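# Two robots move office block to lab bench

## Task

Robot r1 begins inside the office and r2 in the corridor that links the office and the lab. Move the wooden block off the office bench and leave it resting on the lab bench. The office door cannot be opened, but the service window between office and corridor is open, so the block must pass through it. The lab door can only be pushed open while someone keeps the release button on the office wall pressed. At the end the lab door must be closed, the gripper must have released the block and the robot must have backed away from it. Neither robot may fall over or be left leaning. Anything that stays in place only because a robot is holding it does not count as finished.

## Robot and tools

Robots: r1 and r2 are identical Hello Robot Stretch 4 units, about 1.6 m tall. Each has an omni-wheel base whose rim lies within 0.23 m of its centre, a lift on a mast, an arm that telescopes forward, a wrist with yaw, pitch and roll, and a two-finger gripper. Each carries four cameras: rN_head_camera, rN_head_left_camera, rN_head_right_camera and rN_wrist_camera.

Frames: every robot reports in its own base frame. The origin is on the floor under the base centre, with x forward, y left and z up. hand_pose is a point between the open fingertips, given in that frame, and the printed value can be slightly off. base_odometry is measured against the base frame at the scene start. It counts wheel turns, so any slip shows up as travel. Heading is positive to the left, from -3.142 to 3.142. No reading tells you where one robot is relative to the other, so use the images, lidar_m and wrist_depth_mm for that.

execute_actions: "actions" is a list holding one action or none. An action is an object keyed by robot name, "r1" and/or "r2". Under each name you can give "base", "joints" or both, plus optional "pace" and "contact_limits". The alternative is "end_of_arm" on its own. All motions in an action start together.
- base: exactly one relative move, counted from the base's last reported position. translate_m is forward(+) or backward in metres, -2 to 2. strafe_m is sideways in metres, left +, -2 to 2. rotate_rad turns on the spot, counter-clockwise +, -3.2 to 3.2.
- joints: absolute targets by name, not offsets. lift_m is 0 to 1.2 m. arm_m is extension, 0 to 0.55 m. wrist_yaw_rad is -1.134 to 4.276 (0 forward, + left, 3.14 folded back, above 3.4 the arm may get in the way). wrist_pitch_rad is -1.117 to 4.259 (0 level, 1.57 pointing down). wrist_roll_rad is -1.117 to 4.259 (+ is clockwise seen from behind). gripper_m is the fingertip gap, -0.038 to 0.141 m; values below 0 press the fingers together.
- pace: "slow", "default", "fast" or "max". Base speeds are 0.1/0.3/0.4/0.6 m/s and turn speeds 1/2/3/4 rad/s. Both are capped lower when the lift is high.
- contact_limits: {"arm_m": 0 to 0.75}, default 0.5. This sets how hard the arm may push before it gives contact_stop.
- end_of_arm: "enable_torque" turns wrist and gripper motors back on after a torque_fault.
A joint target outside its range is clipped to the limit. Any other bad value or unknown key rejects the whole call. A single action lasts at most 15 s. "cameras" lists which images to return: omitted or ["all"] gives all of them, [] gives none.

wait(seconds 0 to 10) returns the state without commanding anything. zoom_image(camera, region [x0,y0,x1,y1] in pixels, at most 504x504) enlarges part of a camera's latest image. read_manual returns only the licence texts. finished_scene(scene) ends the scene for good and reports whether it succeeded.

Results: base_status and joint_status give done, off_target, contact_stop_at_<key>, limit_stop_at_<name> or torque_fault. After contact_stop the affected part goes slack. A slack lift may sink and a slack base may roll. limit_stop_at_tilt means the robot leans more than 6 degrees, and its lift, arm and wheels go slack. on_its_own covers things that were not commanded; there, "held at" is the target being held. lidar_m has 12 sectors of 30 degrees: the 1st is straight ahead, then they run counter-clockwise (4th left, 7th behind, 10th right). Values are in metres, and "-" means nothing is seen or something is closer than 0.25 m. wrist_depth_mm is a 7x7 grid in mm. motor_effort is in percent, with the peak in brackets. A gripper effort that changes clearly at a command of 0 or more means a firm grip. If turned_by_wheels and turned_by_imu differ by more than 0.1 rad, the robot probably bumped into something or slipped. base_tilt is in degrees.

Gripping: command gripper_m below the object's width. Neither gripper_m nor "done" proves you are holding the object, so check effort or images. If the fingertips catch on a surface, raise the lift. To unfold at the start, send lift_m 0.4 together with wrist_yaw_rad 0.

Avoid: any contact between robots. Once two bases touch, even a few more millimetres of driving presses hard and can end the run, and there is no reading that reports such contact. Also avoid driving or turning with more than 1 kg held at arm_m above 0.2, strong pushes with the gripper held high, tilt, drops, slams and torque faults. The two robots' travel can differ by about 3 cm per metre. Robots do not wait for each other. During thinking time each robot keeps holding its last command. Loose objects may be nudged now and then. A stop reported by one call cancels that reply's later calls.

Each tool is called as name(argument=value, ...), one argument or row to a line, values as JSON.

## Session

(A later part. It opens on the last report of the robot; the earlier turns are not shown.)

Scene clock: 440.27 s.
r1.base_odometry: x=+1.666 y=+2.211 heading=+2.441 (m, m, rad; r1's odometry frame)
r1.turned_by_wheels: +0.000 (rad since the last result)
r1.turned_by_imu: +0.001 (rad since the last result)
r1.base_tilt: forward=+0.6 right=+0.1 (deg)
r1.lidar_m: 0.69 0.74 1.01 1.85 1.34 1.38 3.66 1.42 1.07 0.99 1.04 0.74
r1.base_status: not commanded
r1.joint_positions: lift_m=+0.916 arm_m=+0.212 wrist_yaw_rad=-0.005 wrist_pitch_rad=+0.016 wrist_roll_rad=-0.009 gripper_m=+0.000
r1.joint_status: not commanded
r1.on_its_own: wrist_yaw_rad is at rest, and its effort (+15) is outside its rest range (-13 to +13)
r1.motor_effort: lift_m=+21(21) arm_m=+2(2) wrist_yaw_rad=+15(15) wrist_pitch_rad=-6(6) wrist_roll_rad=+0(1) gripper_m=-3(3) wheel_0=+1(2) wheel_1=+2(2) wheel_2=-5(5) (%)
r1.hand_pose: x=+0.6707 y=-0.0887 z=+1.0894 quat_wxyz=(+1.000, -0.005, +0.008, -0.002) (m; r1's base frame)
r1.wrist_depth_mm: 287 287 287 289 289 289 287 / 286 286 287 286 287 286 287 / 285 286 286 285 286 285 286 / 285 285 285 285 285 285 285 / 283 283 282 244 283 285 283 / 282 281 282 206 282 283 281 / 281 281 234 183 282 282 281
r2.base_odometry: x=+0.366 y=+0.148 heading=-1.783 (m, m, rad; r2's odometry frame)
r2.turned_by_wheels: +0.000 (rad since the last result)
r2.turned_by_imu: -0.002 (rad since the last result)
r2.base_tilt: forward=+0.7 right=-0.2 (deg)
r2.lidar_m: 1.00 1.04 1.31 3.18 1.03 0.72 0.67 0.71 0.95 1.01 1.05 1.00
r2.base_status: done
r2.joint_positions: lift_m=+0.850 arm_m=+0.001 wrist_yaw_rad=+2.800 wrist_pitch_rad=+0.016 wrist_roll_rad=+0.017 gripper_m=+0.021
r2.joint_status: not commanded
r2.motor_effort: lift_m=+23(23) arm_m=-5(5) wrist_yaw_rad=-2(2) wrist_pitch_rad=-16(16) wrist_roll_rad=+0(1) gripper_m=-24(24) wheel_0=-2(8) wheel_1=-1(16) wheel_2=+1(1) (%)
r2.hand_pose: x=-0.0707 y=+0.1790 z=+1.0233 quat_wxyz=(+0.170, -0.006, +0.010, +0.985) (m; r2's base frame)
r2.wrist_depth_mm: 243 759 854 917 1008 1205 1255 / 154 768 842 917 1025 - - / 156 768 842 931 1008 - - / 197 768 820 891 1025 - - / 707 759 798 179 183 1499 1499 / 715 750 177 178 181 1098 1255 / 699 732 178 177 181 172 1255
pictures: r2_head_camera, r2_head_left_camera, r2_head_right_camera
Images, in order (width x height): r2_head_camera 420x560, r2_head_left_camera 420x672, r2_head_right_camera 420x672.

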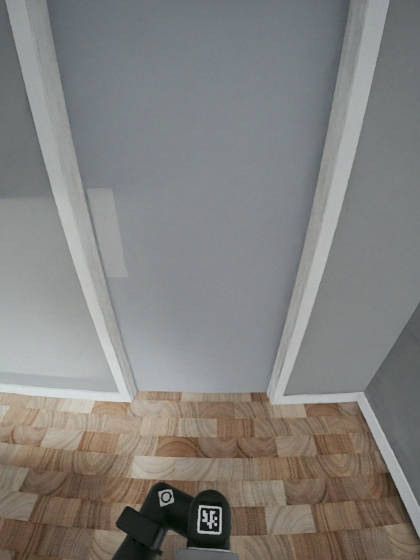

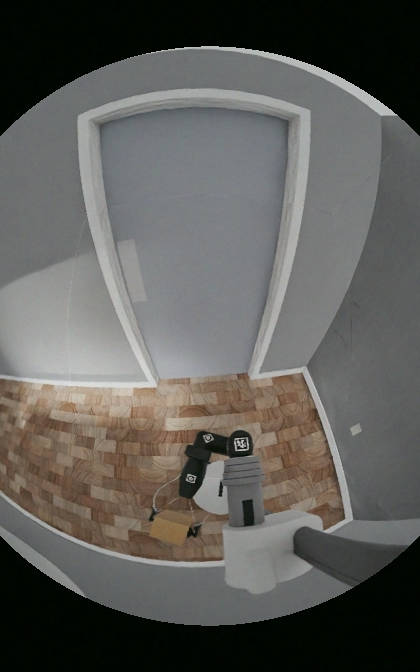

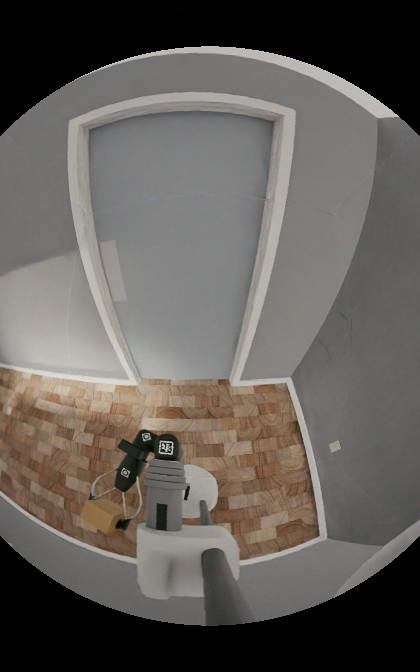

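execute_actions(
  actions=[
    {"r2": {"base": {"strafe_m": 0.08}, "pace": "fast"}},
  ],
  cameras=[],
)

execute_actions(
  actions=[
    {"r2": {"base": {"translate_m": 0.68}, "pace": "fast"}},
  ],
  cameras=["r2_head_camera", "r2_head_left_camera"],
)

Scene clock: 462.30 s.
r1.base_odometry: x=+1.666 y=+2.211 heading=+2.441 (m, m, rad; r1's odometry frame)
r1.turned_by_wheels: +0.000 (rad since the last result)
r1.turned_by_imu: +0.000 (rad since the last result)
r1.base_tilt: forward=+0.5 right=+0.0 (deg)
r1.lidar_m: 0.70 0.73 1.00 1.85 1.36 1.35 3.68 1.39 1.04 1.00 1.03 0.71
r1.base_status: not commanded
r1.joint_positions: lift_m=+0.916 arm_m=+0.212 wrist_yaw_rad=-0.005 wrist_pitch_rad=+0.016 wrist_roll_rad=-0.009 gripper_m=+0.000
r1.joint_status: not commanded
r1.on_its_own: wrist_yaw_rad is at rest, and its effort (+14) is outside its rest range (-13 to +13)
r1.motor_effort: lift_m=+21(21) arm_m=+2(2) wrist_yaw_rad=+14(14) wrist_pitch_rad=-7(5) wrist_roll_rad=+0(1) gripper_m=-5(6) wheel_0=+1(2) wheel_1=+2(2) wheel_2=-5(5) (%)
r1.hand_pose: x=+0.6707 y=-0.0887 z=+1.0894 quat_wxyz=(+1.000, -0.005, +0.008, -0.002) (m; r1's base frame)
r1.wrist_depth_mm: 287 287 289 289 287 287 289 / 286 286 287 287 287 287 287 / 286 286 286 286 286 286 286 / 285 285 285 285 285 285 285 / 285 282 282 245 283 283 283 / 281 282 282 206 282 282 282 / 281 281 233 183 281 281 281
r2.base_odometry: x=+0.444 y=+0.131 heading=-1.783 (m, m, rad; r2's odometry frame)
r2.turned_by_wheels: +0.000 (rad since the last result)
r2.turned_by_imu: +0.000 (rad since the last result)
r2.base_tilt: forward=+0.7 right=-0.2 (deg)
r2.lidar_m: 0.99 1.04 1.29 3.18 0.96 0.71 0.69 0.72 0.93 1.10 1.14 1.06
r2.base_status: done
r2.joint_positions: lift_m=+0.850 arm_m=+0.001 wrist_yaw_rad=+2.800 wrist_pitch_rad=+0.016 wrist_roll_rad=+0.017 gripper_m=+0.021
r2.joint_status: not commanded
r2.motor_effort: lift_m=+23(23) arm_m=-5(5) wrist_yaw_rad=-2(2) wrist_pitch_rad=-17(16) wrist_roll_rad=+0(0) gripper_m=-24(24) wheel_0=+0(10) wheel_1=-1(11) wheel_2=+0(1) (%)
r2.hand_pose: x=-0.0707 y=+0.1791 z=+1.0233 quat_wxyz=(+0.170, -0.006, +0.010, +0.985) (m; r2's base frame)
r2.wrist_depth_mm: 244 778 842 931 1008 1229 1255 / 154 788 842 931 1025 - - / 157 768 842 917 1025 - - / 197 768 831 904 1008 - - / 707 759 798 179 183 1499 1499 / 707 759 176 179 182 1098 1281 / 699 732 178 176 181 172 1281
pictures: none
No camera images: the call's "cameras" was empty. Leave "cameras" out to get every camera's image.

Scene clock: 465.47 s.
r1.base_odometry: x=+1.666 y=+2.211 heading=+2.441 (m, m, rad; r1's odometry frame)
r1.turned_by_wheels: +0.000 (rad since the last result)
r1.turned_by_imu: +0.000 (rad since the last result)
r1.base_tilt: forward=+0.6 right=+0.1 (deg)
r1.lidar_m: 0.70 0.71 1.01 1.88 1.34 1.37 3.67 1.40 1.05 0.98 1.04 0.75
r1.base_status: not commanded
r1.joint_positions: lift_m=+0.916 arm_m=+0.212 wrist_yaw_rad=-0.005 wrist_pitch_rad=+0.016 wrist_roll_rad=-0.009 gripper_m=+0.000
r1.joint_status: not commanded
r1.on_its_own: wrist_yaw_rad is at rest, and its effort (+14) is outside its rest range (-13 to +13)
r1.motor_effort: lift_m=+21(21) arm_m=+1(2) wrist_yaw_rad=+14(14) wrist_pitch_rad=-5(7) wrist_roll_rad=+0(2) gripper_m=-2(3) wheel_0=+1(1) wheel_1=+2(1) wheel_2=-5(5) (%)
r1.hand_pose: x=+0.6707 y=-0.0887 z=+1.0894 quat_wxyz=(+1.000, -0.005, +0.008, -0.002) (m; r1's base frame)
r1.wrist_depth_mm: 287 287 287 289 289 287 289 / 286 286 287 287 287 287 287 / 285 286 286 286 286 285 285 / 286 286 285 285 285 285 285 / 283 283 283 244 283 283 283 / 281 282 282 206 282 283 282 / 281 282 233 184 281 282 281
r2.base_odometry: x=+0.301 y=-0.533 heading=-1.783 (m, m, rad; r2's odometry frame)
r2.turned_by_wheels: +0.000 (rad since the last result)
r2.turned_by_imu: -0.003 (rad since the last result)
r2.base_tilt: forward=+0.7 right=-0.2 (deg)
r2.lidar_m: 0.32 0.34 0.49 0.90 1.77 1.44 1.35 1.40 1.12 1.06 0.52 0.36
r2.base_status: done
r2.joint_positions: lift_m=+0.850 arm_m=+0.001 wrist_yaw_rad=+2.800 wrist_pitch_rad=+0.016 wrist_roll_rad=+0.017 gripper_m=+0.021
r2.joint_status: not commanded
r2.motor_effort: lift_m=+23(23) arm_m=-5(5) wrist_yaw_rad=-2(1) wrist_pitch_rad=-16(17) wrist_roll_rad=+1(0) gripper_m=-24(24) wheel_0=-1(5) wheel_1=+1(10) wheel_2=+0(9) (%)
r2.hand_pose: x=-0.0707 y=+0.1790 z=+1.0233 quat_wxyz=(+0.170, -0.006, +0.010, +0.985) (m; r2's base frame)
r2.wrist_depth_mm: 244 1366 1537 1576 1618 - - / 154 1366 1499 1661 1863 1808 - / 156 1366 1464 1618 - - - / 197 1397 1464 1576 - - - / 1255 1366 1430 179 183 - - / 1281 1336 177 178 181 - - / 1308 1281 177 177 180 172 -
pictures: r2_head_camera, r2_head_left_camera
Images, in order (width x height): r2_head_camera 420x560, r2_head_left_camera 420x672.

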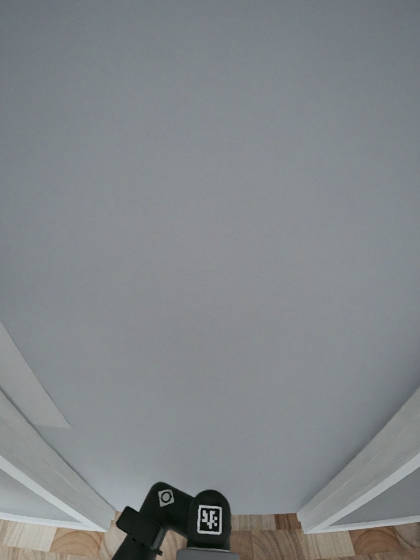

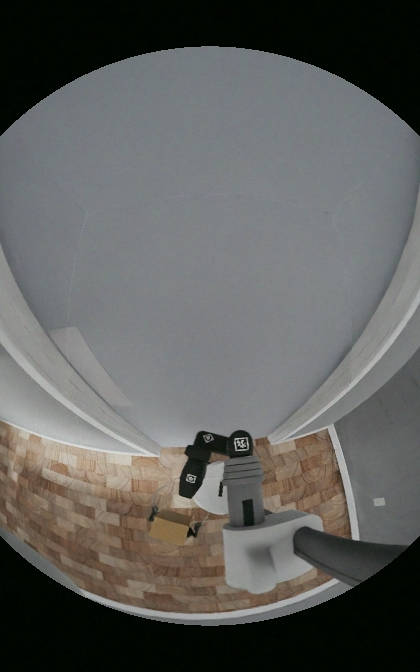

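execute_actions(
  actions=[
    {"r2": {"base": {"translate_m": 0.25}, "pace": "slow"}},
  ],
  cameras=["r2_head_camera", "r2_head_left_camera"],
)

Scene clock: 473.07 s.
r1.base_odometry: x=+1.666 y=+2.211 heading=+2.441 (m, m, rad; r1's odometry frame)
r1.turned_by_wheels: +0.000 (rad since the last result)
r1.turned_by_imu: +0.001 (rad since the last result)
r1.base_tilt: forward=+0.5 right=+0.0 (deg)
r1.lidar_m: 0.68 0.75 0.99 1.86 1.35 1.37 3.66 1.40 1.04 0.98 1.02 0.72
r1.base_status: not commanded
r1.joint_positions: lift_m=+0.916 arm_m=+0.212 wrist_yaw_rad=-0.005 wrist_pitch_rad=+0.016 wrist_roll_rad=-0.009 gripper_m=+0.000
r1.joint_status: not commanded
r1.on_its_own: wrist_yaw_rad is at rest, and its effort (+15) is outside its rest range (-13 to +13)
r1.motor_effort: lift_m=+21(21) arm_m=+2(2) wrist_yaw_rad=+15(14) wrist_pitch_rad=-7(6) wrist_roll_rad=+1(1) gripper_m=-2(4) wheel_0=+1(1) wheel_1=+2(2) wheel_2=-5(5) (%)
r1.hand_pose: x=+0.6707 y=-0.0887 z=+1.0894 quat_wxyz=(+1.000, -0.005, +0.008, -0.002) (m; r1's base frame)
r1.wrist_depth_mm: 289 287 289 289 289 287 289 / 287 286 287 286 287 287 286 / 285 285 286 285 286 286 286 / 285 283 285 285 285 285 285 / 283 283 283 244 283 283 283 / 282 282 281 206 282 283 282 / 281 281 233 183 281 281 282
r2.base_odometry: x=+0.248 y=-0.778 heading=-1.783 (m, m, rad; r2's odometry frame)
r2.turned_by_wheels: +0.000 (rad since the last result)
r2.turned_by_imu: +0.041 (rad since the last result)
r2.base_tilt: forward=+0.7 right=-0.2 (deg)
r2.lidar_m: - 0.25 0.35 0.42 2.07 1.64 1.60 1.55 1.11 0.43 0.25 0.25
r2.base_status: done
r2.joint_positions: lift_m=+0.850 arm_m=-0.001 wrist_yaw_rad=+2.801 wrist_pitch_rad=+0.016 wrist_roll_rad=+0.017 gripper_m=+0.021
r2.joint_status: not commanded
r2.motor_effort: lift_m=+22(23) arm_m=+3(5) wrist_yaw_rad=-4(33) wrist_pitch_rad=-17(18) wrist_roll_rad=+2(1) gripper_m=-25(24) wheel_0=+4(13) wheel_1=+3(9) wheel_2=-6(12) (%)
r2.hand_pose: x=-0.0722 y=+0.1789 z=+1.0234 quat_wxyz=(+0.170, -0.006, +0.010, +0.985) (m; r2's base frame)
r2.wrist_depth_mm: 243 1618 1756 1863 - - - / 154 1537 1708 1863 1863 - - / 156 1576 1708 1863 - - - / 196 1576 1661 1808 - - - / 1430 1576 1661 179 183 - - / 1464 1537 177 178 182 - - / 1430 1499 178 176 180 172 -
pictures: r2_head_camera, r2_head_left_camera
Images, in order (width x height): r2_head_camera 420x560, r2_head_left_camera 420x672.

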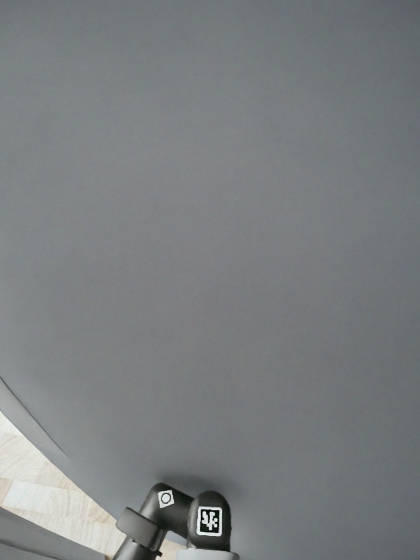

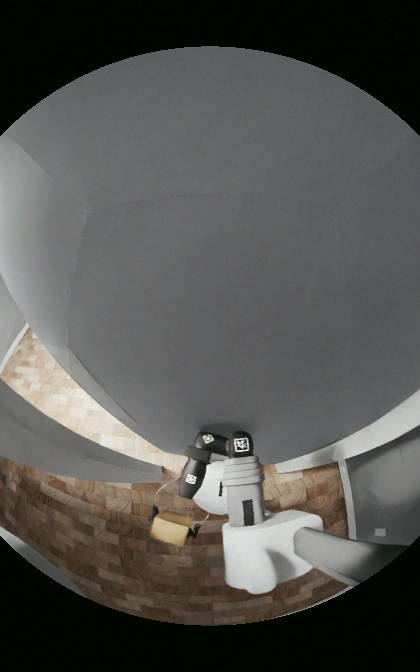

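execute_actions(
  actions=[
    {"r2": {"base": {"translate_m": 0.45}, "pace": "slow"}},
  ],
  cameras=["r2_head_camera", "r2_head_left_camera", "r2_head_right_camera"],
)

Scene clock: 486.63 s.
r1.base_odometry: x=+1.666 y=+2.211 heading=+2.441 (m, m, rad; r1's odometry frame)
r1.turned_by_wheels: +0.000 (rad since the last result)
r1.turned_by_imu: +0.001 (rad since the last result)
r1.base_tilt: forward=+0.5 right=-0.1 (deg)
r1.lidar_m: 0.69 0.73 0.97 1.86 1.33 1.36 3.67 1.42 1.05 0.99 1.02 0.73
r1.base_status: not commanded
r1.joint_positions: lift_m=+0.916 arm_m=+0.212 wrist_yaw_rad=-0.005 wrist_pitch_rad=+0.016 wrist_roll_rad=-0.009 gripper_m=+0.000
r1.joint_status: not commanded
r1.on_its_own: wrist_yaw_rad is at rest, and its effort (+14) is outside its rest range (-13 to +13)
r1.motor_effort: lift_m=+21(21) arm_m=+2(2) wrist_yaw_rad=+14(14) wrist_pitch_rad=-7(6) wrist_roll_rad=+0(2) gripper_m=-5(1) wheel_0=+1(1) wheel_1=+2(1) wheel_2=-5(5) (%)
r1.hand_pose: x=+0.6707 y=-0.0887 z=+1.0894 quat_wxyz=(+1.000, -0.005, +0.008, -0.002) (m; r1's base frame)
r1.wrist_depth_mm: 287 287 287 287 287 287 289 / 287 286 287 286 287 286 286 / 286 285 285 286 286 286 286 / 285 285 285 285 285 285 286 / 283 285 283 244 282 283 282 / 282 282 281 206 282 282 282 / 281 281 234 183 281 281 282
r2.base_odometry: x=+0.154 y=-1.217 heading=-1.784 (m, m, rad; r2's odometry frame)
r2.turned_by_wheels: +0.000 (rad since the last result)
r2.turned_by_imu: -0.003 (rad since the last result)
r2.base_tilt: forward=+0.8 right=-0.2 (deg)
r2.lidar_m: 0.29 1.34 1.05 1.15 0.50 2.09 2.04 1.64 0.30 0.25 - 0.25
r2.base_status: done
r2.joint_positions: lift_m=+0.850 arm_m=-0.001 wrist_yaw_rad=+2.800 wrist_pitch_rad=+0.016 wrist_roll_rad=+0.017 gripper_m=+0.021
r2.joint_status: not commanded
r2.motor_effort: lift_m=+22(22) arm_m=+3(3) wrist_yaw_rad=-3(3) wrist_pitch_rad=-16(17) wrist_roll_rad=+1(1) gripper_m=-24(23) wheel_0=+7(9) wheel_1=-3(4) wheel_2=-9(14) (%)
r2.hand_pose: x=-0.0722 y=+0.1789 z=+1.0234 quat_wxyz=(+0.170, -0.006, +0.010, +0.985) (m; r2's base frame)
r2.wrist_depth_mm: 244 - - - 654 549 609 / 154 - - - 647 535 615 / 156 - - - 640 530 615 / 197 - - - 559 535 609 / 1863 - - 179 183 530 603 / 1808 1921 177 178 181 530 603 / 1863 1921 177 177 180 172 597
pictures: r2_head_camera, r2_head_left_camera, r2_head_right_camera
Images, in order (width x height): r2_head_camera 420x560, r2_head_left_camera 420x672, r2_head_right_camera 420x672.

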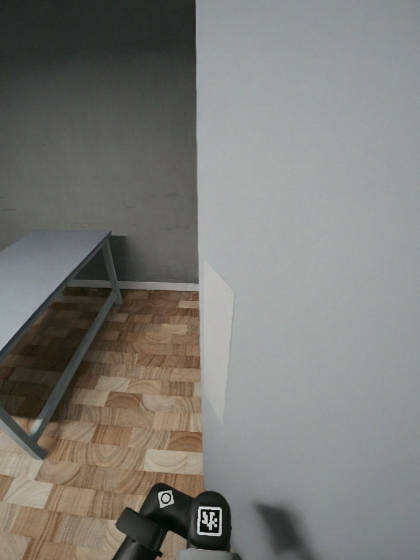

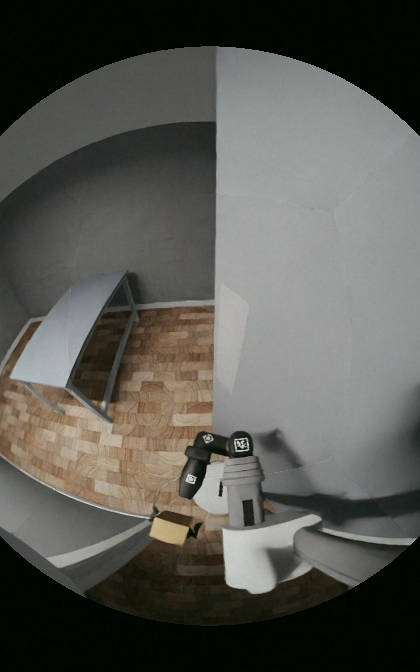

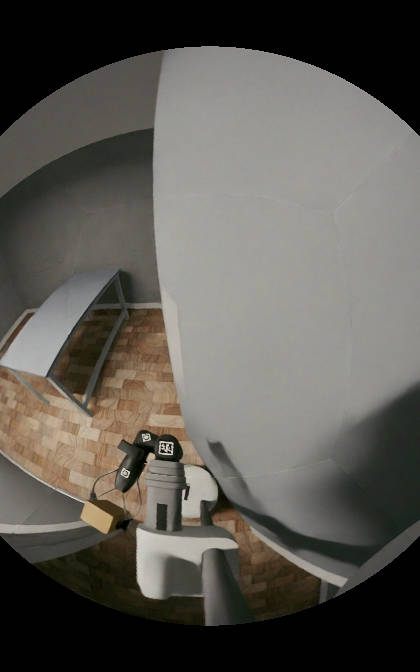

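execute_actions(
  actions=[
    {"r2": {"base": {"translate_m": 0.7}}},
  ],
  cameras=["r2_head_camera", "r2_head_left_camera", "r2_head_right_camera"],
)

Scene clock: 513.97 s.
r1.base_odometry: x=+1.666 y=+2.211 heading=+2.441 (m, m, rad; r1's odometry frame)
r1.turned_by_wheels: +0.000 (rad since the last result)
r1.turned_by_imu: +0.001 (rad since the last result)
r1.base_tilt: forward=+0.5 right=+0.0 (deg)
r1.lidar_m: 0.69 0.72 1.01 1.85 1.32 1.40 3.65 1.42 1.04 0.99 1.03 0.74
r1.base_status: not commanded
r1.joint_positions: lift_m=+0.916 arm_m=+0.212 wrist_yaw_rad=-0.005 wrist_pitch_rad=+0.016 wrist_roll_rad=-0.009 gripper_m=+0.000
r1.joint_status: not commanded
r1.on_its_own: wrist_yaw_rad is at rest, and its effort (+14) is outside its rest range (-13 to +13)
r1.motor_effort: lift_m=+21(21) arm_m=+2(2) wrist_yaw_rad=+14(14) wrist_pitch_rad=-5(5) wrist_roll_rad=+0(2) gripper_m=-4(3) wheel_0=+2(2) wheel_1=+2(2) wheel_2=-5(5) (%)
r1.hand_pose: x=+0.6707 y=-0.0887 z=+1.0894 quat_wxyz=(+1.000, -0.005, +0.008, -0.002) (m; r1's base frame)
r1.wrist_depth_mm: 287 287 287 289 287 289 289 / 286 286 286 286 287 289 287 / 286 286 286 285 286 285 286 / 285 285 285 285 285 286 283 / 283 283 283 245 283 283 285 / 283 282 282 205 282 283 283 / 281 281 234 183 281 282 281
r2.base_odometry: x=+0.006 y=-1.901 heading=-1.783 (m, m, rad; r2's odometry frame)
r2.turned_by_wheels: +0.000 (rad since the last result)
r2.turned_by_imu: -0.002 (rad since the last result)
r2.base_tilt: forward=+0.7 right=-0.2 (deg)
r2.lidar_m: 1.51 1.33 0.96 0.89 1.40 1.04 2.77 0.29 0.25 1.04 1.09 1.49
r2.base_status: done
r2.joint_positions: lift_m=+0.850 arm_m=-0.001 wrist_yaw_rad=+2.800 wrist_pitch_rad=+0.016 wrist_roll_rad=+0.017 gripper_m=+0.021
r2.joint_status: not commanded
r2.motor_effort: lift_m=+22(22) arm_m=+3(3) wrist_yaw_rad=-2(3) wrist_pitch_rad=-17(17) wrist_roll_rad=+1(1) gripper_m=-25(24) wheel_0=+5(11) wheel_1=-7(8) wheel_2=+4(22) (%)
r2.hand_pose: x=-0.0722 y=+0.1790 z=+1.0234 quat_wxyz=(+0.170, -0.006, +0.010, +0.985) (m; r2's base frame)
r2.wrist_depth_mm: 243 - - 1229 1308 1464 1661 / 154 - - 1255 1308 1464 1618 / 156 - - 1182 1308 1430 1618 / 198 - - 1160 1281 1430 1618 / - - - 179 183 1430 1618 / - - 177 179 182 1464 1618 / - - 177 177 181 172 1576
pictures: r2_head_camera, r2_head_left_camera, r2_head_right_camera
Images, in order (width x height): r2_head_camera 420x560, r2_head_left_camera 420x672, r2_head_right_camera 420x672.

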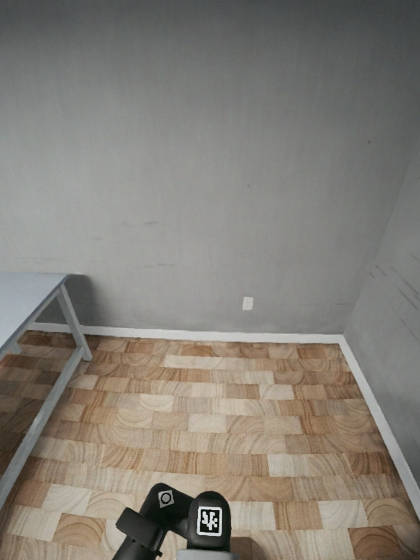

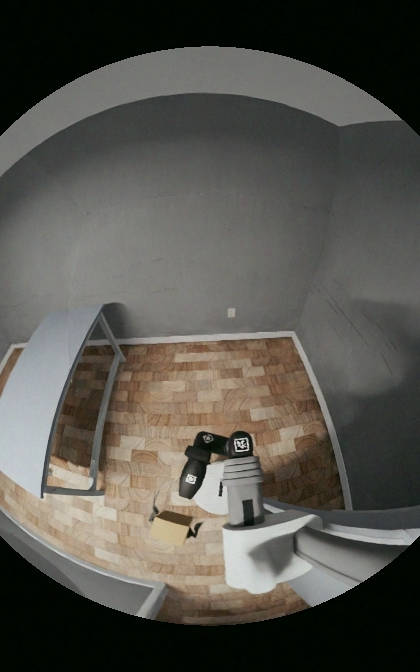

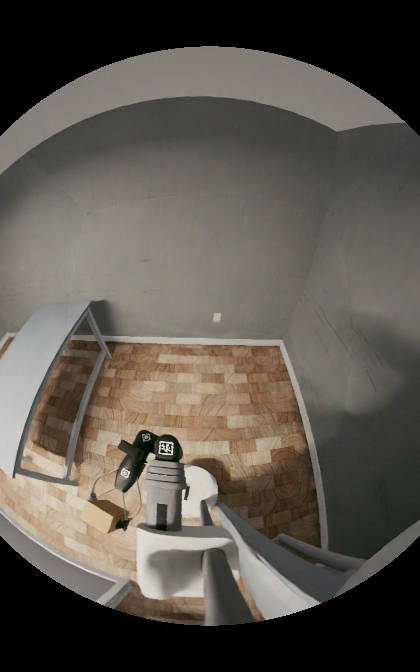

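execute_actions(
  actions=[
    {"r2": {"base": {"rotate_rad": 1.57}, "joints": {"wrist_yaw_rad": 0.0}, "pace": "slow"}},
  ],
  cameras=["r2_head_camera", "r2_head_left_camera", "r2_head_right_camera"],
)

Scene clock: 551.50 s.
r1.base_odometry: x=+1.666 y=+2.211 heading=+2.441 (m, m, rad; r1's odometry frame)
r1.turned_by_wheels: +0.000 (rad since the last result)
r1.turned_by_imu: +0.001 (rad since the last result)
r1.base_tilt: forward=+0.6 right=+0.0 (deg)
r1.lidar_m: 0.70 0.71 0.99 1.87 1.33 1.35 3.67 1.42 1.05 0.98 1.01 0.73
r1.base_status: not commanded
r1.joint_positions: lift_m=+0.916 arm_m=+0.212 wrist_yaw_rad=-0.005 wrist_pitch_rad=+0.016 wrist_roll_rad=-0.009 gripper_m=+0.000
r1.joint_status: not commanded
r1.on_its_own: wrist_yaw_rad is at rest, and its effort (+14) is outside its rest range (-13 to +13)
r1.motor_effort: lift_m=+21(21) arm_m=+2(2) wrist_yaw_rad=+14(15) wrist_pitch_rad=-6(6) wrist_roll_rad=+1(1) gripper_m=-5(6) wheel_0=+1(2) wheel_1=+1(1) wheel_2=-5(5) (%)
r1.hand_pose: x=+0.6707 y=-0.0887 z=+1.0894 quat_wxyz=(+1.000, -0.005, +0.008, -0.002) (m; r1's base frame)
r1.wrist_depth_mm: 287 287 287 287 289 289 287 / 286 286 286 287 287 287 287 / 285 286 286 285 286 286 286 / 283 283 285 283 285 285 285 / 282 283 283 244 283 285 283 / 282 282 282 206 282 282 282 / 281 281 233 183 279 281 282
r2.base_odometry: x=+0.006 y=-1.902 heading=-0.214 (m, m, rad; r2's odometry frame)
r2.turned_by_wheels: +1.569 (rad since the last result)
r2.turned_by_imu: +1.529 (rad since the last result)
r2.base_tilt: forward=+0.7 right=-0.2 (deg)
r2.lidar_m: 0.89 1.43 1.06 2.75 0.31 0.25 1.05 1.09 1.48 1.52 1.34 0.93
r2.base_status: done
r2.joint_positions: lift_m=+0.850 arm_m=-0.001 wrist_yaw_rad=+0.000 wrist_pitch_rad=+0.016 wrist_roll_rad=+0.017 gripper_m=+0.021
r2.joint_status: all done
r2.motor_effort: lift_m=+21(23) arm_m=+2(4) wrist_yaw_rad=-3(13) wrist_pitch_rad=-17(19) wrist_roll_rad=+1(1) gripper_m=-24(23) wheel_0=-5(19) wheel_1=-5(19) wheel_2=+4(8) (%)
r2.hand_pose: x=+0.4589 y=-0.0874 z=+1.0235 quat_wxyz=(+1.000, +0.009, +0.008, +0.000) (m; r2's base frame)
r2.wrist_depth_mm: 1576 - - - - - - / 1618 - - - - - - / 1576 - - - - - - / 1576 - - - - - - / 1618 - - 179 183 - - / 1618 - 177 178 182 1160 1138 / 1618 668 178 177 181 172 750
pictures: r2_head_camera, r2_head_left_camera, r2_head_right_camera
Images, in order (width x height): r2_head_camera 420x560, r2_head_left_camera 420x672, r2_head_right_camera 420x672.

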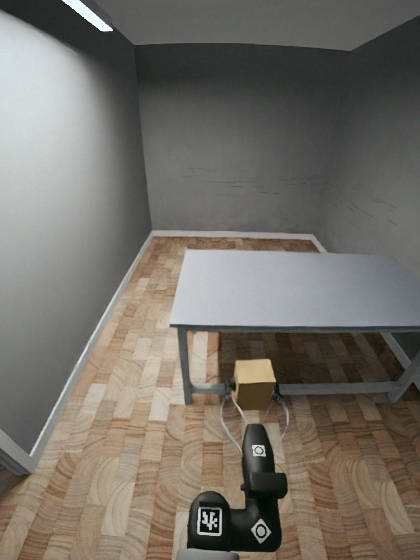

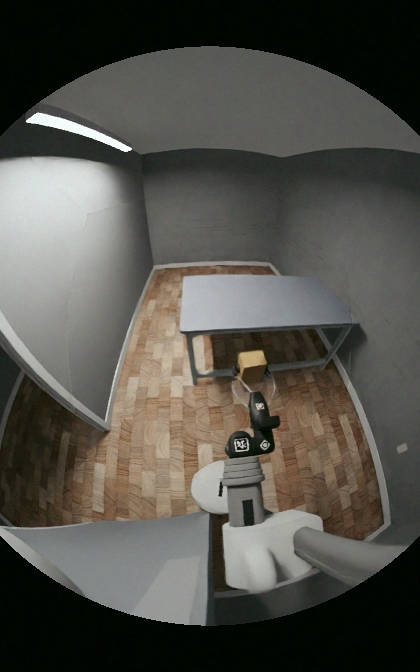

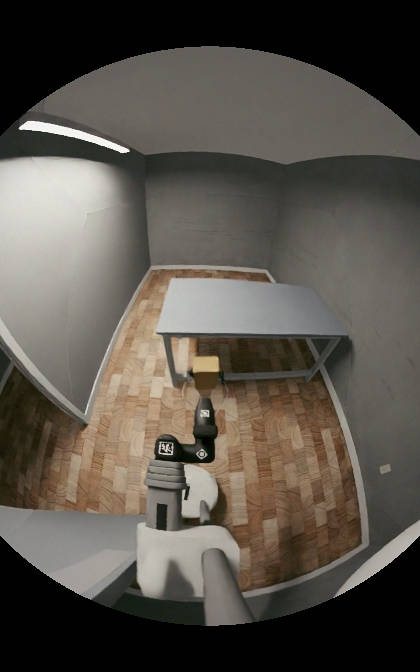

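execute_actions(
  actions=[
    {"r2": {"base": {"translate_m": 0.4}, "joints": {"lift_m": 0.7, "arm_m": 0.27}}},
  ],
  cameras=["r2_head_camera", "r2_head_left_camera", "r2_wrist_camera"],
)

Scene clock: 570.23 s.
r1.base_odometry: x=+1.666 y=+2.211 heading=+2.441 (m, m, rad; r1's odometry frame)
r1.turned_by_wheels: +0.000 (rad since the last result)
r1.turned_by_imu: +0.001 (rad since the last result)
r1.base_tilt: forward=+0.5 right=+0.1 (deg)
r1.lidar_m: 0.68 0.73 1.01 1.86 1.32 1.35 3.67 1.39 1.05 0.98 1.04 0.71
r1.base_status: not commanded
r1.joint_positions: lift_m=+0.916 arm_m=+0.212 wrist_yaw_rad=-0.005 wrist_pitch_rad=+0.016 wrist_roll_rad=-0.009 gripper_m=+0.000
r1.joint_status: not commanded
r1.on_its_own: wrist_yaw_rad is at rest, and its effort (+14) is outside its rest range (-13 to +13)
r1.motor_effort: lift_m=+21(21) arm_m=+2(1) wrist_yaw_rad=+14(14) wrist_pitch_rad=-6(6) wrist_roll_rad=-1(3) gripper_m=-2(7) wheel_0=+2(1) wheel_1=+2(2) wheel_2=-5(5) (%)
r1.hand_pose: x=+0.6707 y=-0.0887 z=+1.0894 quat_wxyz=(+1.000, -0.005, +0.008, -0.002) (m; r1's base frame)
r1.wrist_depth_mm: 287 287 289 287 289 287 287 / 287 287 287 287 286 287 287 / 286 286 286 286 286 286 286 / 285 283 285 283 285 286 285 / 283 282 282 244 283 283 285 / 282 282 282 206 282 283 282 / 282 281 233 183 281 281 281
r2.base_odometry: x=+0.397 y=-1.987 heading=-0.214 (m, m, rad; r2's odometry frame)
r2.turned_by_wheels: +0.000 (rad since the last result)
r2.turned_by_imu: -0.002 (rad since the last result)
r2.base_tilt: forward=+0.8 right=-0.2 (deg)
r2.lidar_m: 0.52 0.51 1.03 0.90 0.98 1.36 1.45 1.49 1.59 1.50 0.78 0.54
r2.base_status: done
r2.joint_positions: lift_m=+0.700 arm_m=+0.269 wrist_yaw_rad=+0.000 wrist_pitch_rad=+0.016 wrist_roll_rad=+0.017 gripper_m=+0.021
r2.joint_status: all done
r2.motor_effort: lift_m=+17(22) arm_m=+6(8) wrist_yaw_rad=-4(1) wrist_pitch_rad=-17(17) wrist_roll_rad=+1(1) gripper_m=-25(24) wheel_0=+0(7) wheel_1=+1(5) wheel_2=+0(8) (%)
r2.hand_pose: x=+0.7284 y=-0.0874 z=+0.8738 quat_wxyz=(+1.000, +0.009, +0.008, +0.000) (m; r2's base frame)
r2.wrist_depth_mm: 1618 - - - - - - / 1618 - - - - - - / 1661 - - - - - - / 1661 - - - - - - / 1661 - - 179 183 - - / 1576 591 177 179 182 621 621 / 379 336 177 177 181 173 397
pictures: r2_head_camera, r2_head_left_camera, r2_wrist_camera
Images, in order (width x height): r2_head_camera 420x560, r2_head_left_camera 420x672, r2_wrist_camera 616x392.

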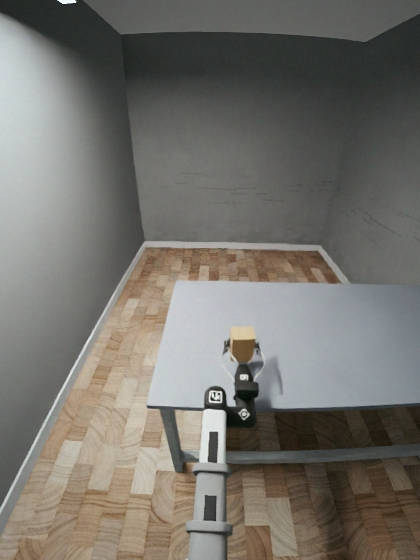

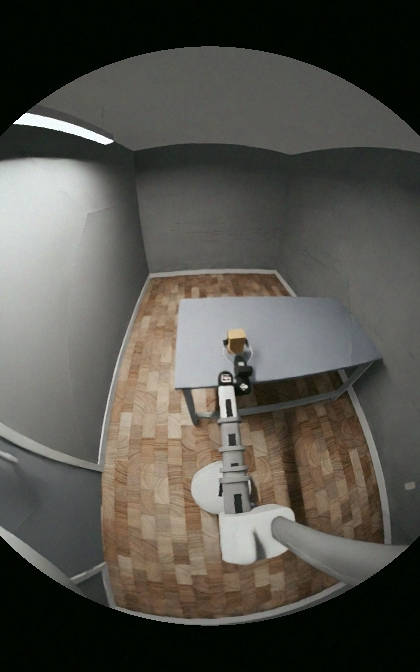

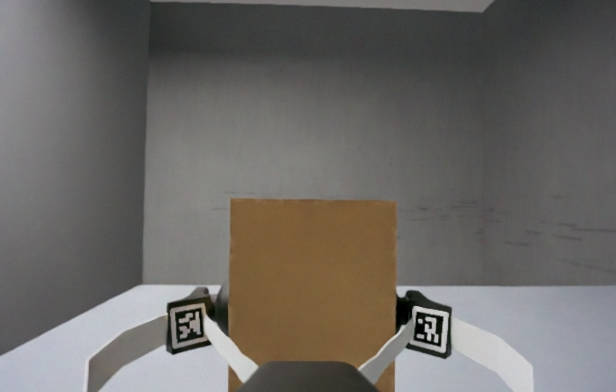

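execute_actions(
  actions=[
    {"r2": {"joints": {"lift_m": 0.65}, "pace": "slow"}},
  ],
  cameras=["r2_head_camera"],
)

Scene clock: 575.30 s.
r1.base_odometry: x=+1.666 y=+2.211 heading=+2.441 (m, m, rad; r1's odometry frame)
r1.turned_by_wheels: +0.000 (rad since the last result)
r1.turned_by_imu: +0.000 (rad since the last result)
r1.base_tilt: forward=+0.5 right=+0.0 (deg)
r1.lidar_m: 0.68 0.73 0.98 1.85 1.33 1.35 3.67 1.42 1.05 0.98 0.99 0.74
r1.base_status: not commanded
r1.joint_positions: lift_m=+0.916 arm_m=+0.212 wrist_yaw_rad=-0.005 wrist_pitch_rad=+0.016 wrist_roll_rad=-0.009 gripper_m=+0.000
r1.joint_status: not commanded
r1.on_its_own: wrist_yaw_rad is at rest, and its effort (+14) is outside its rest range (-13 to +13)
r1.motor_effort: lift_m=+21(21) arm_m=+2(2) wrist_yaw_rad=+14(14) wrist_pitch_rad=-6(7) wrist_roll_rad=+2(2) gripper_m=-6(4) wheel_0=+1(1) wheel_1=+2(2) wheel_2=-5(5) (%)
r1.hand_pose: x=+0.6707 y=-0.0887 z=+1.0894 quat_wxyz=(+1.000, -0.005, +0.008, -0.002) (m; r1's base frame)
r1.wrist_depth_mm: 287 287 287 287 287 289 289 / 287 287 287 286 286 287 287 / 286 286 286 285 286 286 286 / 285 283 285 285 285 283 285 / 283 282 282 244 283 283 285 / 282 281 281 206 282 283 282 / 281 281 233 183 281 281 282
r2.base_odometry: x=+0.397 y=-1.987 heading=-0.214 (m, m, rad; r2's odometry frame)
r2.turned_by_wheels: +0.000 (rad since the last result)
r2.turned_by_imu: +0.000 (rad since the last result)
r2.base_tilt: forward=+0.8 right=-0.2 (deg)
r2.lidar_m: 0.50 0.51 1.03 0.89 0.99 1.37 1.45 1.50 1.59 1.49 0.77 0.53
r2.base_status: not commanded
r2.joint_positions: lift_m=+0.650 arm_m=+0.269 wrist_yaw_rad=+0.000 wrist_pitch_rad=+0.016 wrist_roll_rad=+0.017 gripper_m=+0.021
r2.joint_status: all done
r2.motor_effort: lift_m=+17(22) arm_m=+5(5) wrist_yaw_rad=-3(2) wrist_pitch_rad=-16(17) wrist_roll_rad=+0(1) gripper_m=-23(24) wheel_0=+0(0) wheel_1=+2(1) wheel_2=+0(0) (%)
r2.hand_pose: x=+0.7284 y=-0.0874 z=+0.8239 quat_wxyz=(+1.000, +0.009, +0.008, +0.000) (m; r2's base frame)
r2.wrist_depth_mm: 1576 - - - - - - / 1618 - - - - - - / 1618 - - - - - - / 1661 - - - - - - / 1618 - 627 179 183 - 1756 / 410 415 177 178 181 433 436 / 268 238 177 177 180 172 278
pictures: r2_head_camera
Images, in order (width x height): r2_head_camera 420x560.

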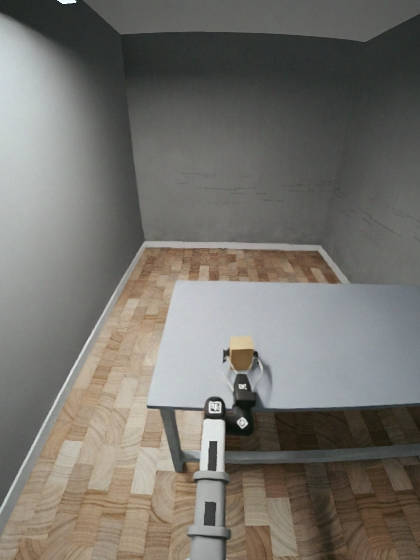

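execute_actions(
  actions=[
    {"r2": {"joints": {"lift_m": 0.644}, "pace": "slow"}},
  ],
  cameras=[],
)

Scene clock: 581.03 s.
r1.base_odometry: x=+1.666 y=+2.211 heading=+2.441 (m, m, rad; r1's odometry frame)
r1.turned_by_wheels: +0.000 (rad since the last result)
r1.turned_by_imu: +0.000 (rad since the last result)
r1.base_tilt: forward=+0.5 right=+0.0 (deg)
r1.lidar_m: 0.68 0.74 0.99 1.87 1.34 1.39 3.67 1.43 1.06 1.00 1.02 0.73
r1.base_status: not commanded
r1.joint_positions: lift_m=+0.916 arm_m=+0.212 wrist_yaw_rad=-0.005 wrist_pitch_rad=+0.016 wrist_roll_rad=-0.009 gripper_m=+0.000
r1.joint_status: not commanded
r1.on_its_own: wrist_yaw_rad is at rest, and its effort (+14) is outside its rest range (-13 to +13)
r1.motor_effort: lift_m=+21(21) arm_m=+2(1) wrist_yaw_rad=+14(14) wrist_pitch_rad=-6(7) wrist_roll_rad=+2(2) gripper_m=-4(3) wheel_0=+1(2) wheel_1=+2(2) wheel_2=-4(5) (%)
r1.hand_pose: x=+0.6707 y=-0.0887 z=+1.0894 quat_wxyz=(+1.000, -0.005, +0.008, -0.002) (m; r1's base frame)
r1.wrist_depth_mm: 287 287 289 287 289 287 289 / 286 286 286 286 286 287 287 / 286 285 286 286 286 286 286 / 285 283 283 285 283 285 285 / 282 282 282 244 283 283 283 / 282 282 282 206 282 283 282 / 281 281 234 183 281 281 282
r2.base_odometry: x=+0.397 y=-1.987 heading=-0.214 (m, m, rad; r2's odometry frame)
r2.turned_by_wheels: +0.000 (rad since the last result)
r2.turned_by_imu: +0.000 (rad since the last result)
r2.base_tilt: forward=+0.7 right=-0.2 (deg)
r2.lidar_m: 0.50 0.53 1.03 0.89 0.99 1.35 1.45 1.50 1.59 1.48 0.78 0.55
r2.base_status: not commanded
r2.joint_positions: lift_m=+0.644 arm_m=+0.269 wrist_yaw_rad=+0.000 wrist_pitch_rad=+0.009 wrist_roll_rad=+0.017 gripper_m=+0.021
r2.joint_status: all done
r2.motor_effort: lift_m=+14(15) arm_m=+6(5) wrist_yaw_rad=-3(2) wrist_pitch_rad=+3(17) wrist_roll_rad=+1(1) gripper_m=-24(24) wheel_0=-1(1) wheel_1=+1(2) wheel_2=+0(0) (%)
r2.hand_pose: x=+0.7284 y=-0.0874 z=+0.8201 quat_wxyz=(+1.000, +0.009, +0.004, +0.000) (m; r2's base frame)
r2.wrist_depth_mm: 1576 - - - - - - / 1618 - - - - - - / 1618 - - - - - - / 1661 - - - - - - / 1661 - 647 179 183 - 1921 / 415 424 176 179 182 445 445 / 268 236 180 177 181 172 279
pictures: none
No camera images: the call's "cameras" was empty. Leave "cameras" out to get every camera's image.

Block is resting. Release both.

execute_actions(
  actions=[
    {"r2": {"joints": {"gripper_m": 0.14}}, "r1": {"joints": {"arm_m": 0.0}}},
  ],
  cameras=["r2_wrist_camera"],
)

execute_actions(
  actions=[
    {"r2": {"joints": {"arm_m": 0.0}, "base": {"translate_m": -0.15}}},
  ],
  cameras=["r2_head_camera", "r2_head_left_camera", "r2_wrist_camera", "r1_head_camera"],
)

Scene clock: 587.10 s.
r1.base_odometry: x=+1.666 y=+2.211 heading=+2.442 (m, m, rad; r1's odometry frame)
r1.turned_by_wheels: +0.000 (rad since the last result)
r1.turned_by_imu: +0.001 (rad since the last result)
r1.base_tilt: forward=+0.6 right=+0.0 (deg)
r1.lidar_m: 0.65 0.72 0.99 1.86 1.34 1.34 3.67 1.44 1.03 0.99 1.03 0.74
r1.base_status: not commanded
r1.joint_positions: lift_m=+0.916 arm_m=+0.001 wrist_yaw_rad=+0.000 wrist_pitch_rad=+0.016 wrist_roll_rad=-0.009 gripper_m=+0.000
r1.joint_status: all done
r1.motor_effort: lift_m=+21(21) arm_m=-5(6) wrist_yaw_rad=+2(14) wrist_pitch_rad=-8(8) wrist_roll_rad=+0(1) gripper_m=-7(7) wheel_0=+1(1) wheel_1=+1(1) wheel_2=+0(5) (%)
r1.hand_pose: x=+0.4602 y=-0.0874 z=+1.0892 quat_wxyz=(+1.000, -0.005, +0.008, +0.000) (m; r1's base frame)
r1.wrist_depth_mm: 504 500 500 500 500 500 504 / 500 500 500 496 500 496 496 / 496 496 496 496 496 496 496 / 496 496 496 492 496 496 496 / 492 496 492 452 492 492 492 / 492 496 492 206 492 488 492 / 492 488 184 187 177 488 484
r2.base_odometry: x=+0.397 y=-1.987 heading=-0.214 (m, m, rad; r2's odometry frame)
r2.turned_by_wheels: +0.000 (rad since the last result)
r2.turned_by_imu: +0.000 (rad since the last result)
r2.base_tilt: forward=+0.8 right=-0.2 (deg)
r2.lidar_m: 0.50 0.52 1.03 0.90 1.01 1.36 1.45 1.48 1.61 1.50 0.77 0.55
r2.base_status: not commanded
r2.joint_positions: lift_m=+0.644 arm_m=+0.269 wrist_yaw_rad=-0.001 wrist_pitch_rad=+0.012 wrist_roll_rad=+0.017 gripper_m=+0.140
r2.joint_status: all done
r2.motor_effort: lift_m=+15(15) arm_m=+5(5) wrist_yaw_rad=-1(2) wrist_pitch_rad=-6(7) wrist_roll_rad=+1(1) gripper_m=+0(24) wheel_0=+0(1) wheel_1=+1(1) wheel_2=+0(1) (%)
r2.hand_pose: x=+0.7284 y=-0.0876 z=+0.8190 quat_wxyz=(+1.000, +0.009, +0.006, +0.000) (m; r2's base frame)
r2.wrist_depth_mm: 1618 - - - - - - / 1618 - - - - - - / 1618 - - - - - - / 1661 - - 198 - - - / 1661 - 750 195 654 - 1808 / 402 213 190 194 199 222 430 / 262 249 242 149 237 254 272
pictures: r2_wrist_camera
Images, in order (width x height): r2_wrist_camera 616x392.

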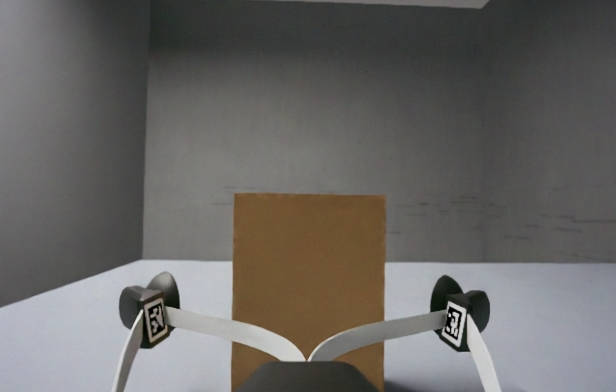

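Scene clock: 589.03 s.
r1.base_odometry: x=+1.666 y=+2.211 heading=+2.442 (m, m, rad; r1's odometry frame)
r1.turned_by_wheels: +0.000 (rad since the last result)
r1.turned_by_imu: +0.000 (rad since the last result)
r1.base_tilt: forward=+0.6 right=+0.0 (deg)
r1.lidar_m: 0.63 0.73 1.00 1.86 1.35 1.38 3.67 1.42 1.04 0.97 1.03 0.74
r1.base_status: not commanded
r1.joint_positions: lift_m=+0.916 arm_m=+0.001 wrist_yaw_rad=+0.000 wrist_pitch_rad=+0.016 wrist_roll_rad=-0.009 gripper_m=+0.000
r1.joint_status: not commanded
r1.motor_effort: lift_m=+21(21) arm_m=-5(5) wrist_yaw_rad=+1(1) wrist_pitch_rad=-8(8) wrist_roll_rad=+0(0) gripper_m=-2(3) wheel_0=+1(1) wheel_1=+1(1) wheel_2=+0(0) (%)
r1.hand_pose: x=+0.4602 y=-0.0874 z=+1.0892 quat_wxyz=(+1.000, -0.005, +0.008, +0.000) (m; r1's base frame)
r1.wrist_depth_mm: 500 504 500 504 500 496 504 / 500 496 500 500 496 500 496 / 500 500 496 496 496 496 496 / 496 500 496 492 492 492 496 / 492 496 496 455 492 492 492 / 492 492 492 206 492 492 492 / 492 492 183 187 177 484 488
r2.base_odometry: x=+0.250 y=-1.955 heading=-0.214 (m, m, rad; r2's odometry frame)
r2.turned_by_wheels: +0.000 (rad since the last result)
r2.turned_by_imu: +0.001 (rad since the last result)
r2.base_tilt: forward=+0.8 right=-0.1 (deg)
r2.lidar_m: 0.66 0.69 1.02 0.91 0.99 1.34 1.28 1.34 1.60 1.53 1.01 0.71
r2.base_status: done
r2.joint_positions: lift_m=+0.644 arm_m=+0.001 wrist_yaw_rad=+0.000 wrist_pitch_rad=+0.013 wrist_roll_rad=+0.017 gripper_m=+0.140
r2.joint_status: all done
r2.motor_effort: lift_m=+16(15) arm_m=-6(5) wrist_yaw_rad=-1(0) wrist_pitch_rad=-8(8) wrist_roll_rad=+1(1) gripper_m=+0(0) wheel_0=+0(6) wheel_1=-1(6) wheel_2=+0(7) (%)
r2.hand_pose: x=+0.4604 y=-0.0875 z=+0.8189 quat_wxyz=(+1.000, +0.009, +0.006, +0.000) (m; r2's base frame)
r2.wrist_depth_mm: 1576 - - - - - - / 1576 - - - - - - / 1618 - - - - - - / 1618 - - - - - - / 1618 - 946 627 991 1025 1042 / 1430 212 436 477 442 222 488 / 1537 459 473 149 484 484 1808
pictures: r1_head_camera, r2_head_camera, r2_head_left_camera, r2_wrist_camera
Images, in order (width x height): r1_head_camera 420x560, r2_head_camera 420x560, r2_head_left_camera 420x672, r2_wrist_camera 616x392.

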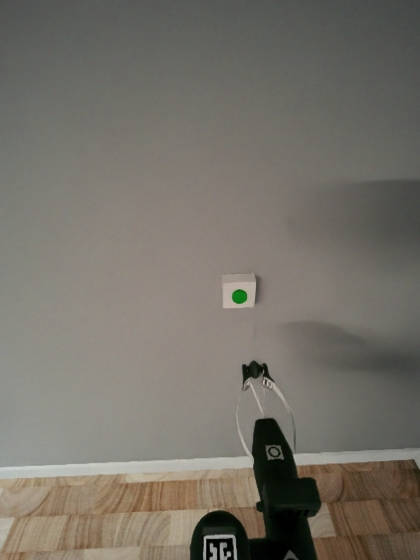

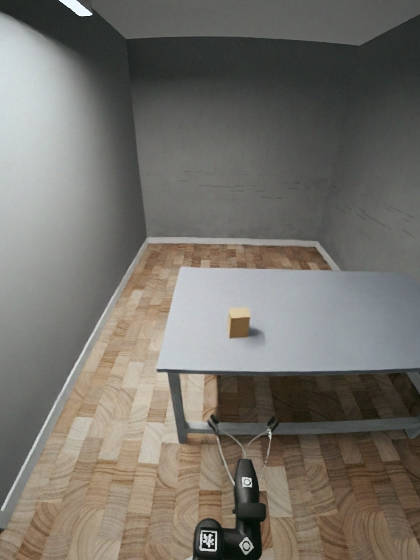

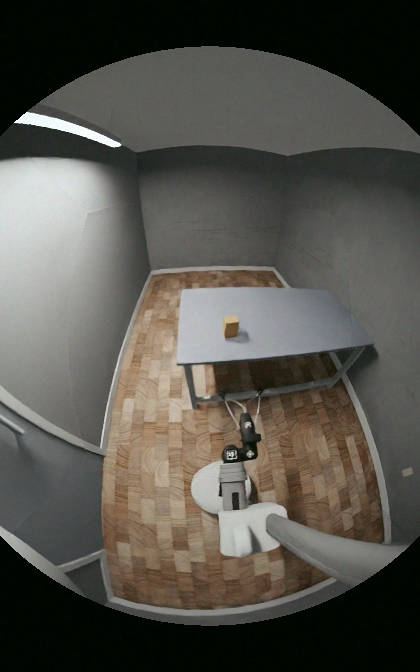

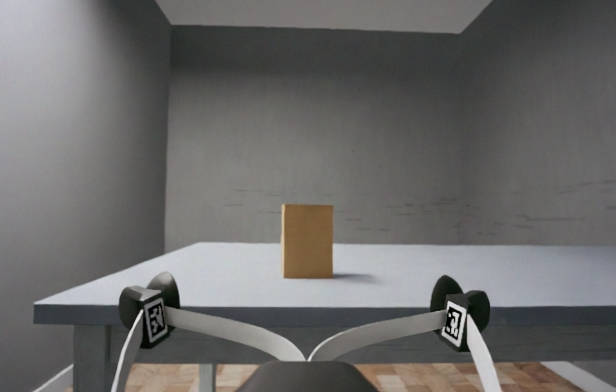

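zoom_image(
  camera="r2_head_left_camera",
  region=[0, 360, 160, 620],
)

Region (0, 360, 160, 620) of r2_head_left_camera's 420x672 image, scaled by 1.938, with more detail than that image has; it fills the left 310 columns of this view, and the rest is white.

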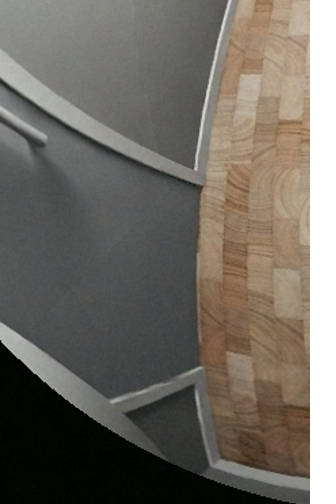

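execute_actions(
  actions=[
    {"r2": {"base": {"rotate_rad": 1.5}, "pace": "fast"}},
  ],
  cameras=["r2_head_camera", "r2_head_left_camera", "r2_wrist_camera"],
)

Scene clock: 600.10 s.
r1.base_odometry: x=+1.666 y=+2.211 heading=+2.442 (m, m, rad; r1's odometry frame)
r1.turned_by_wheels: +0.000 (rad since the last result)
r1.turned_by_imu: +0.000 (rad since the last result)
r1.base_tilt: forward=+0.5 right=+0.1 (deg)
r1.lidar_m: 0.65 0.72 1.00 1.87 1.33 1.37 3.68 1.40 1.04 0.98 1.02 0.73
r1.base_status: not commanded
r1.joint_positions: lift_m=+0.916 arm_m=+0.001 wrist_yaw_rad=+0.000 wrist_pitch_rad=+0.016 wrist_roll_rad=-0.009 gripper_m=+0.000
r1.joint_status: not commanded
r1.motor_effort: lift_m=+21(21) arm_m=-5(5) wrist_yaw_rad=+1(1) wrist_pitch_rad=-7(8) wrist_roll_rad=+0(2) gripper_m=-3(4) wheel_0=+1(1) wheel_1=+1(1) wheel_2=+0(0) (%)
r1.hand_pose: x=+0.4602 y=-0.0874 z=+1.0892 quat_wxyz=(+1.000, -0.005, +0.008, +0.000) (m; r1's base frame)
r1.wrist_depth_mm: 504 500 504 500 500 500 504 / 504 504 500 500 500 496 500 / 500 500 496 500 500 496 496 / 496 496 496 496 496 492 492 / 492 492 496 452 492 492 492 / 492 492 492 206 492 488 488 / 492 492 183 187 177 484 484
r2.base_odometry: x=+0.251 y=-1.955 heading=+1.286 (m, m, rad; r2's odometry frame)
r2.turned_by_wheels: +1.500 (rad since the last result)
r2.turned_by_imu: +1.476 (rad since the last result)
r2.base_tilt: forward=+0.7 right=-0.2 (deg)
r2.lidar_m: 0.90 0.97 1.26 1.30 1.32 1.63 1.51 1.09 0.71 0.65 0.66 1.05
r2.base_status: done
r2.joint_positions: lift_m=+0.644 arm_m=+0.001 wrist_yaw_rad=+0.000 wrist_pitch_rad=+0.013 wrist_roll_rad=+0.017 gripper_m=+0.140
r2.joint_status: not commanded
r2.motor_effort: lift_m=+16(16) arm_m=-6(6) wrist_yaw_rad=-2(2) wrist_pitch_rad=-7(8) wrist_roll_rad=+1(0) gripper_m=-1(1) wheel_0=+0(9) wheel_1=+1(7) wheel_2=+1(7) (%)
r2.hand_pose: x=+0.4604 y=-0.0874 z=+0.8189 quat_wxyz=(+1.000, +0.009, +0.006, +0.000) (m; r2's base frame)
r2.wrist_depth_mm: 715 732 750 759 798 809 842 / 715 732 750 768 778 809 831 / 707 732 732 759 778 809 831 / 715 732 750 768 788 809 831 / 707 707 732 759 768 788 809 / 707 212 723 750 768 788 809 / 699 707 723 149 768 778 809
pictures: r2_head_camera, r2_head_left_camera, r2_wrist_camera
Images, in order (width x height): r2_head_camera 420x560, r2_head_left_camera 420x672, r2_wrist_camera 616x392.

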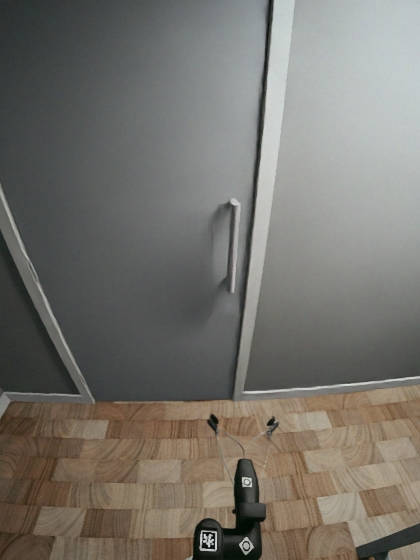

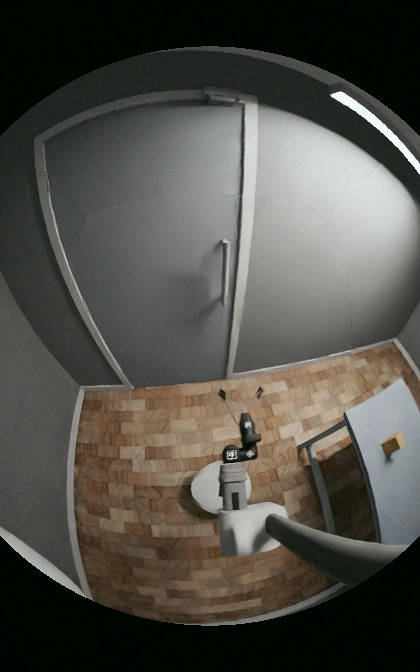

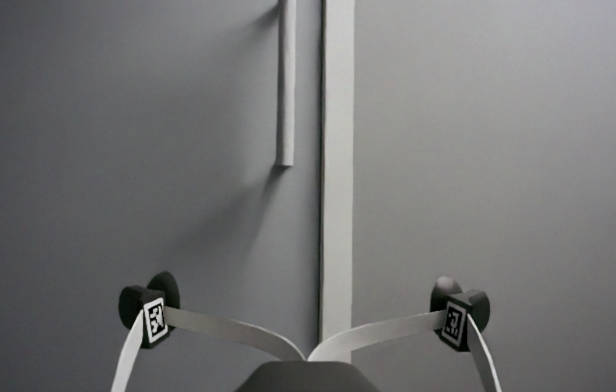

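finished_scene(
  scene=1,
)

The scene is finished: the task was done.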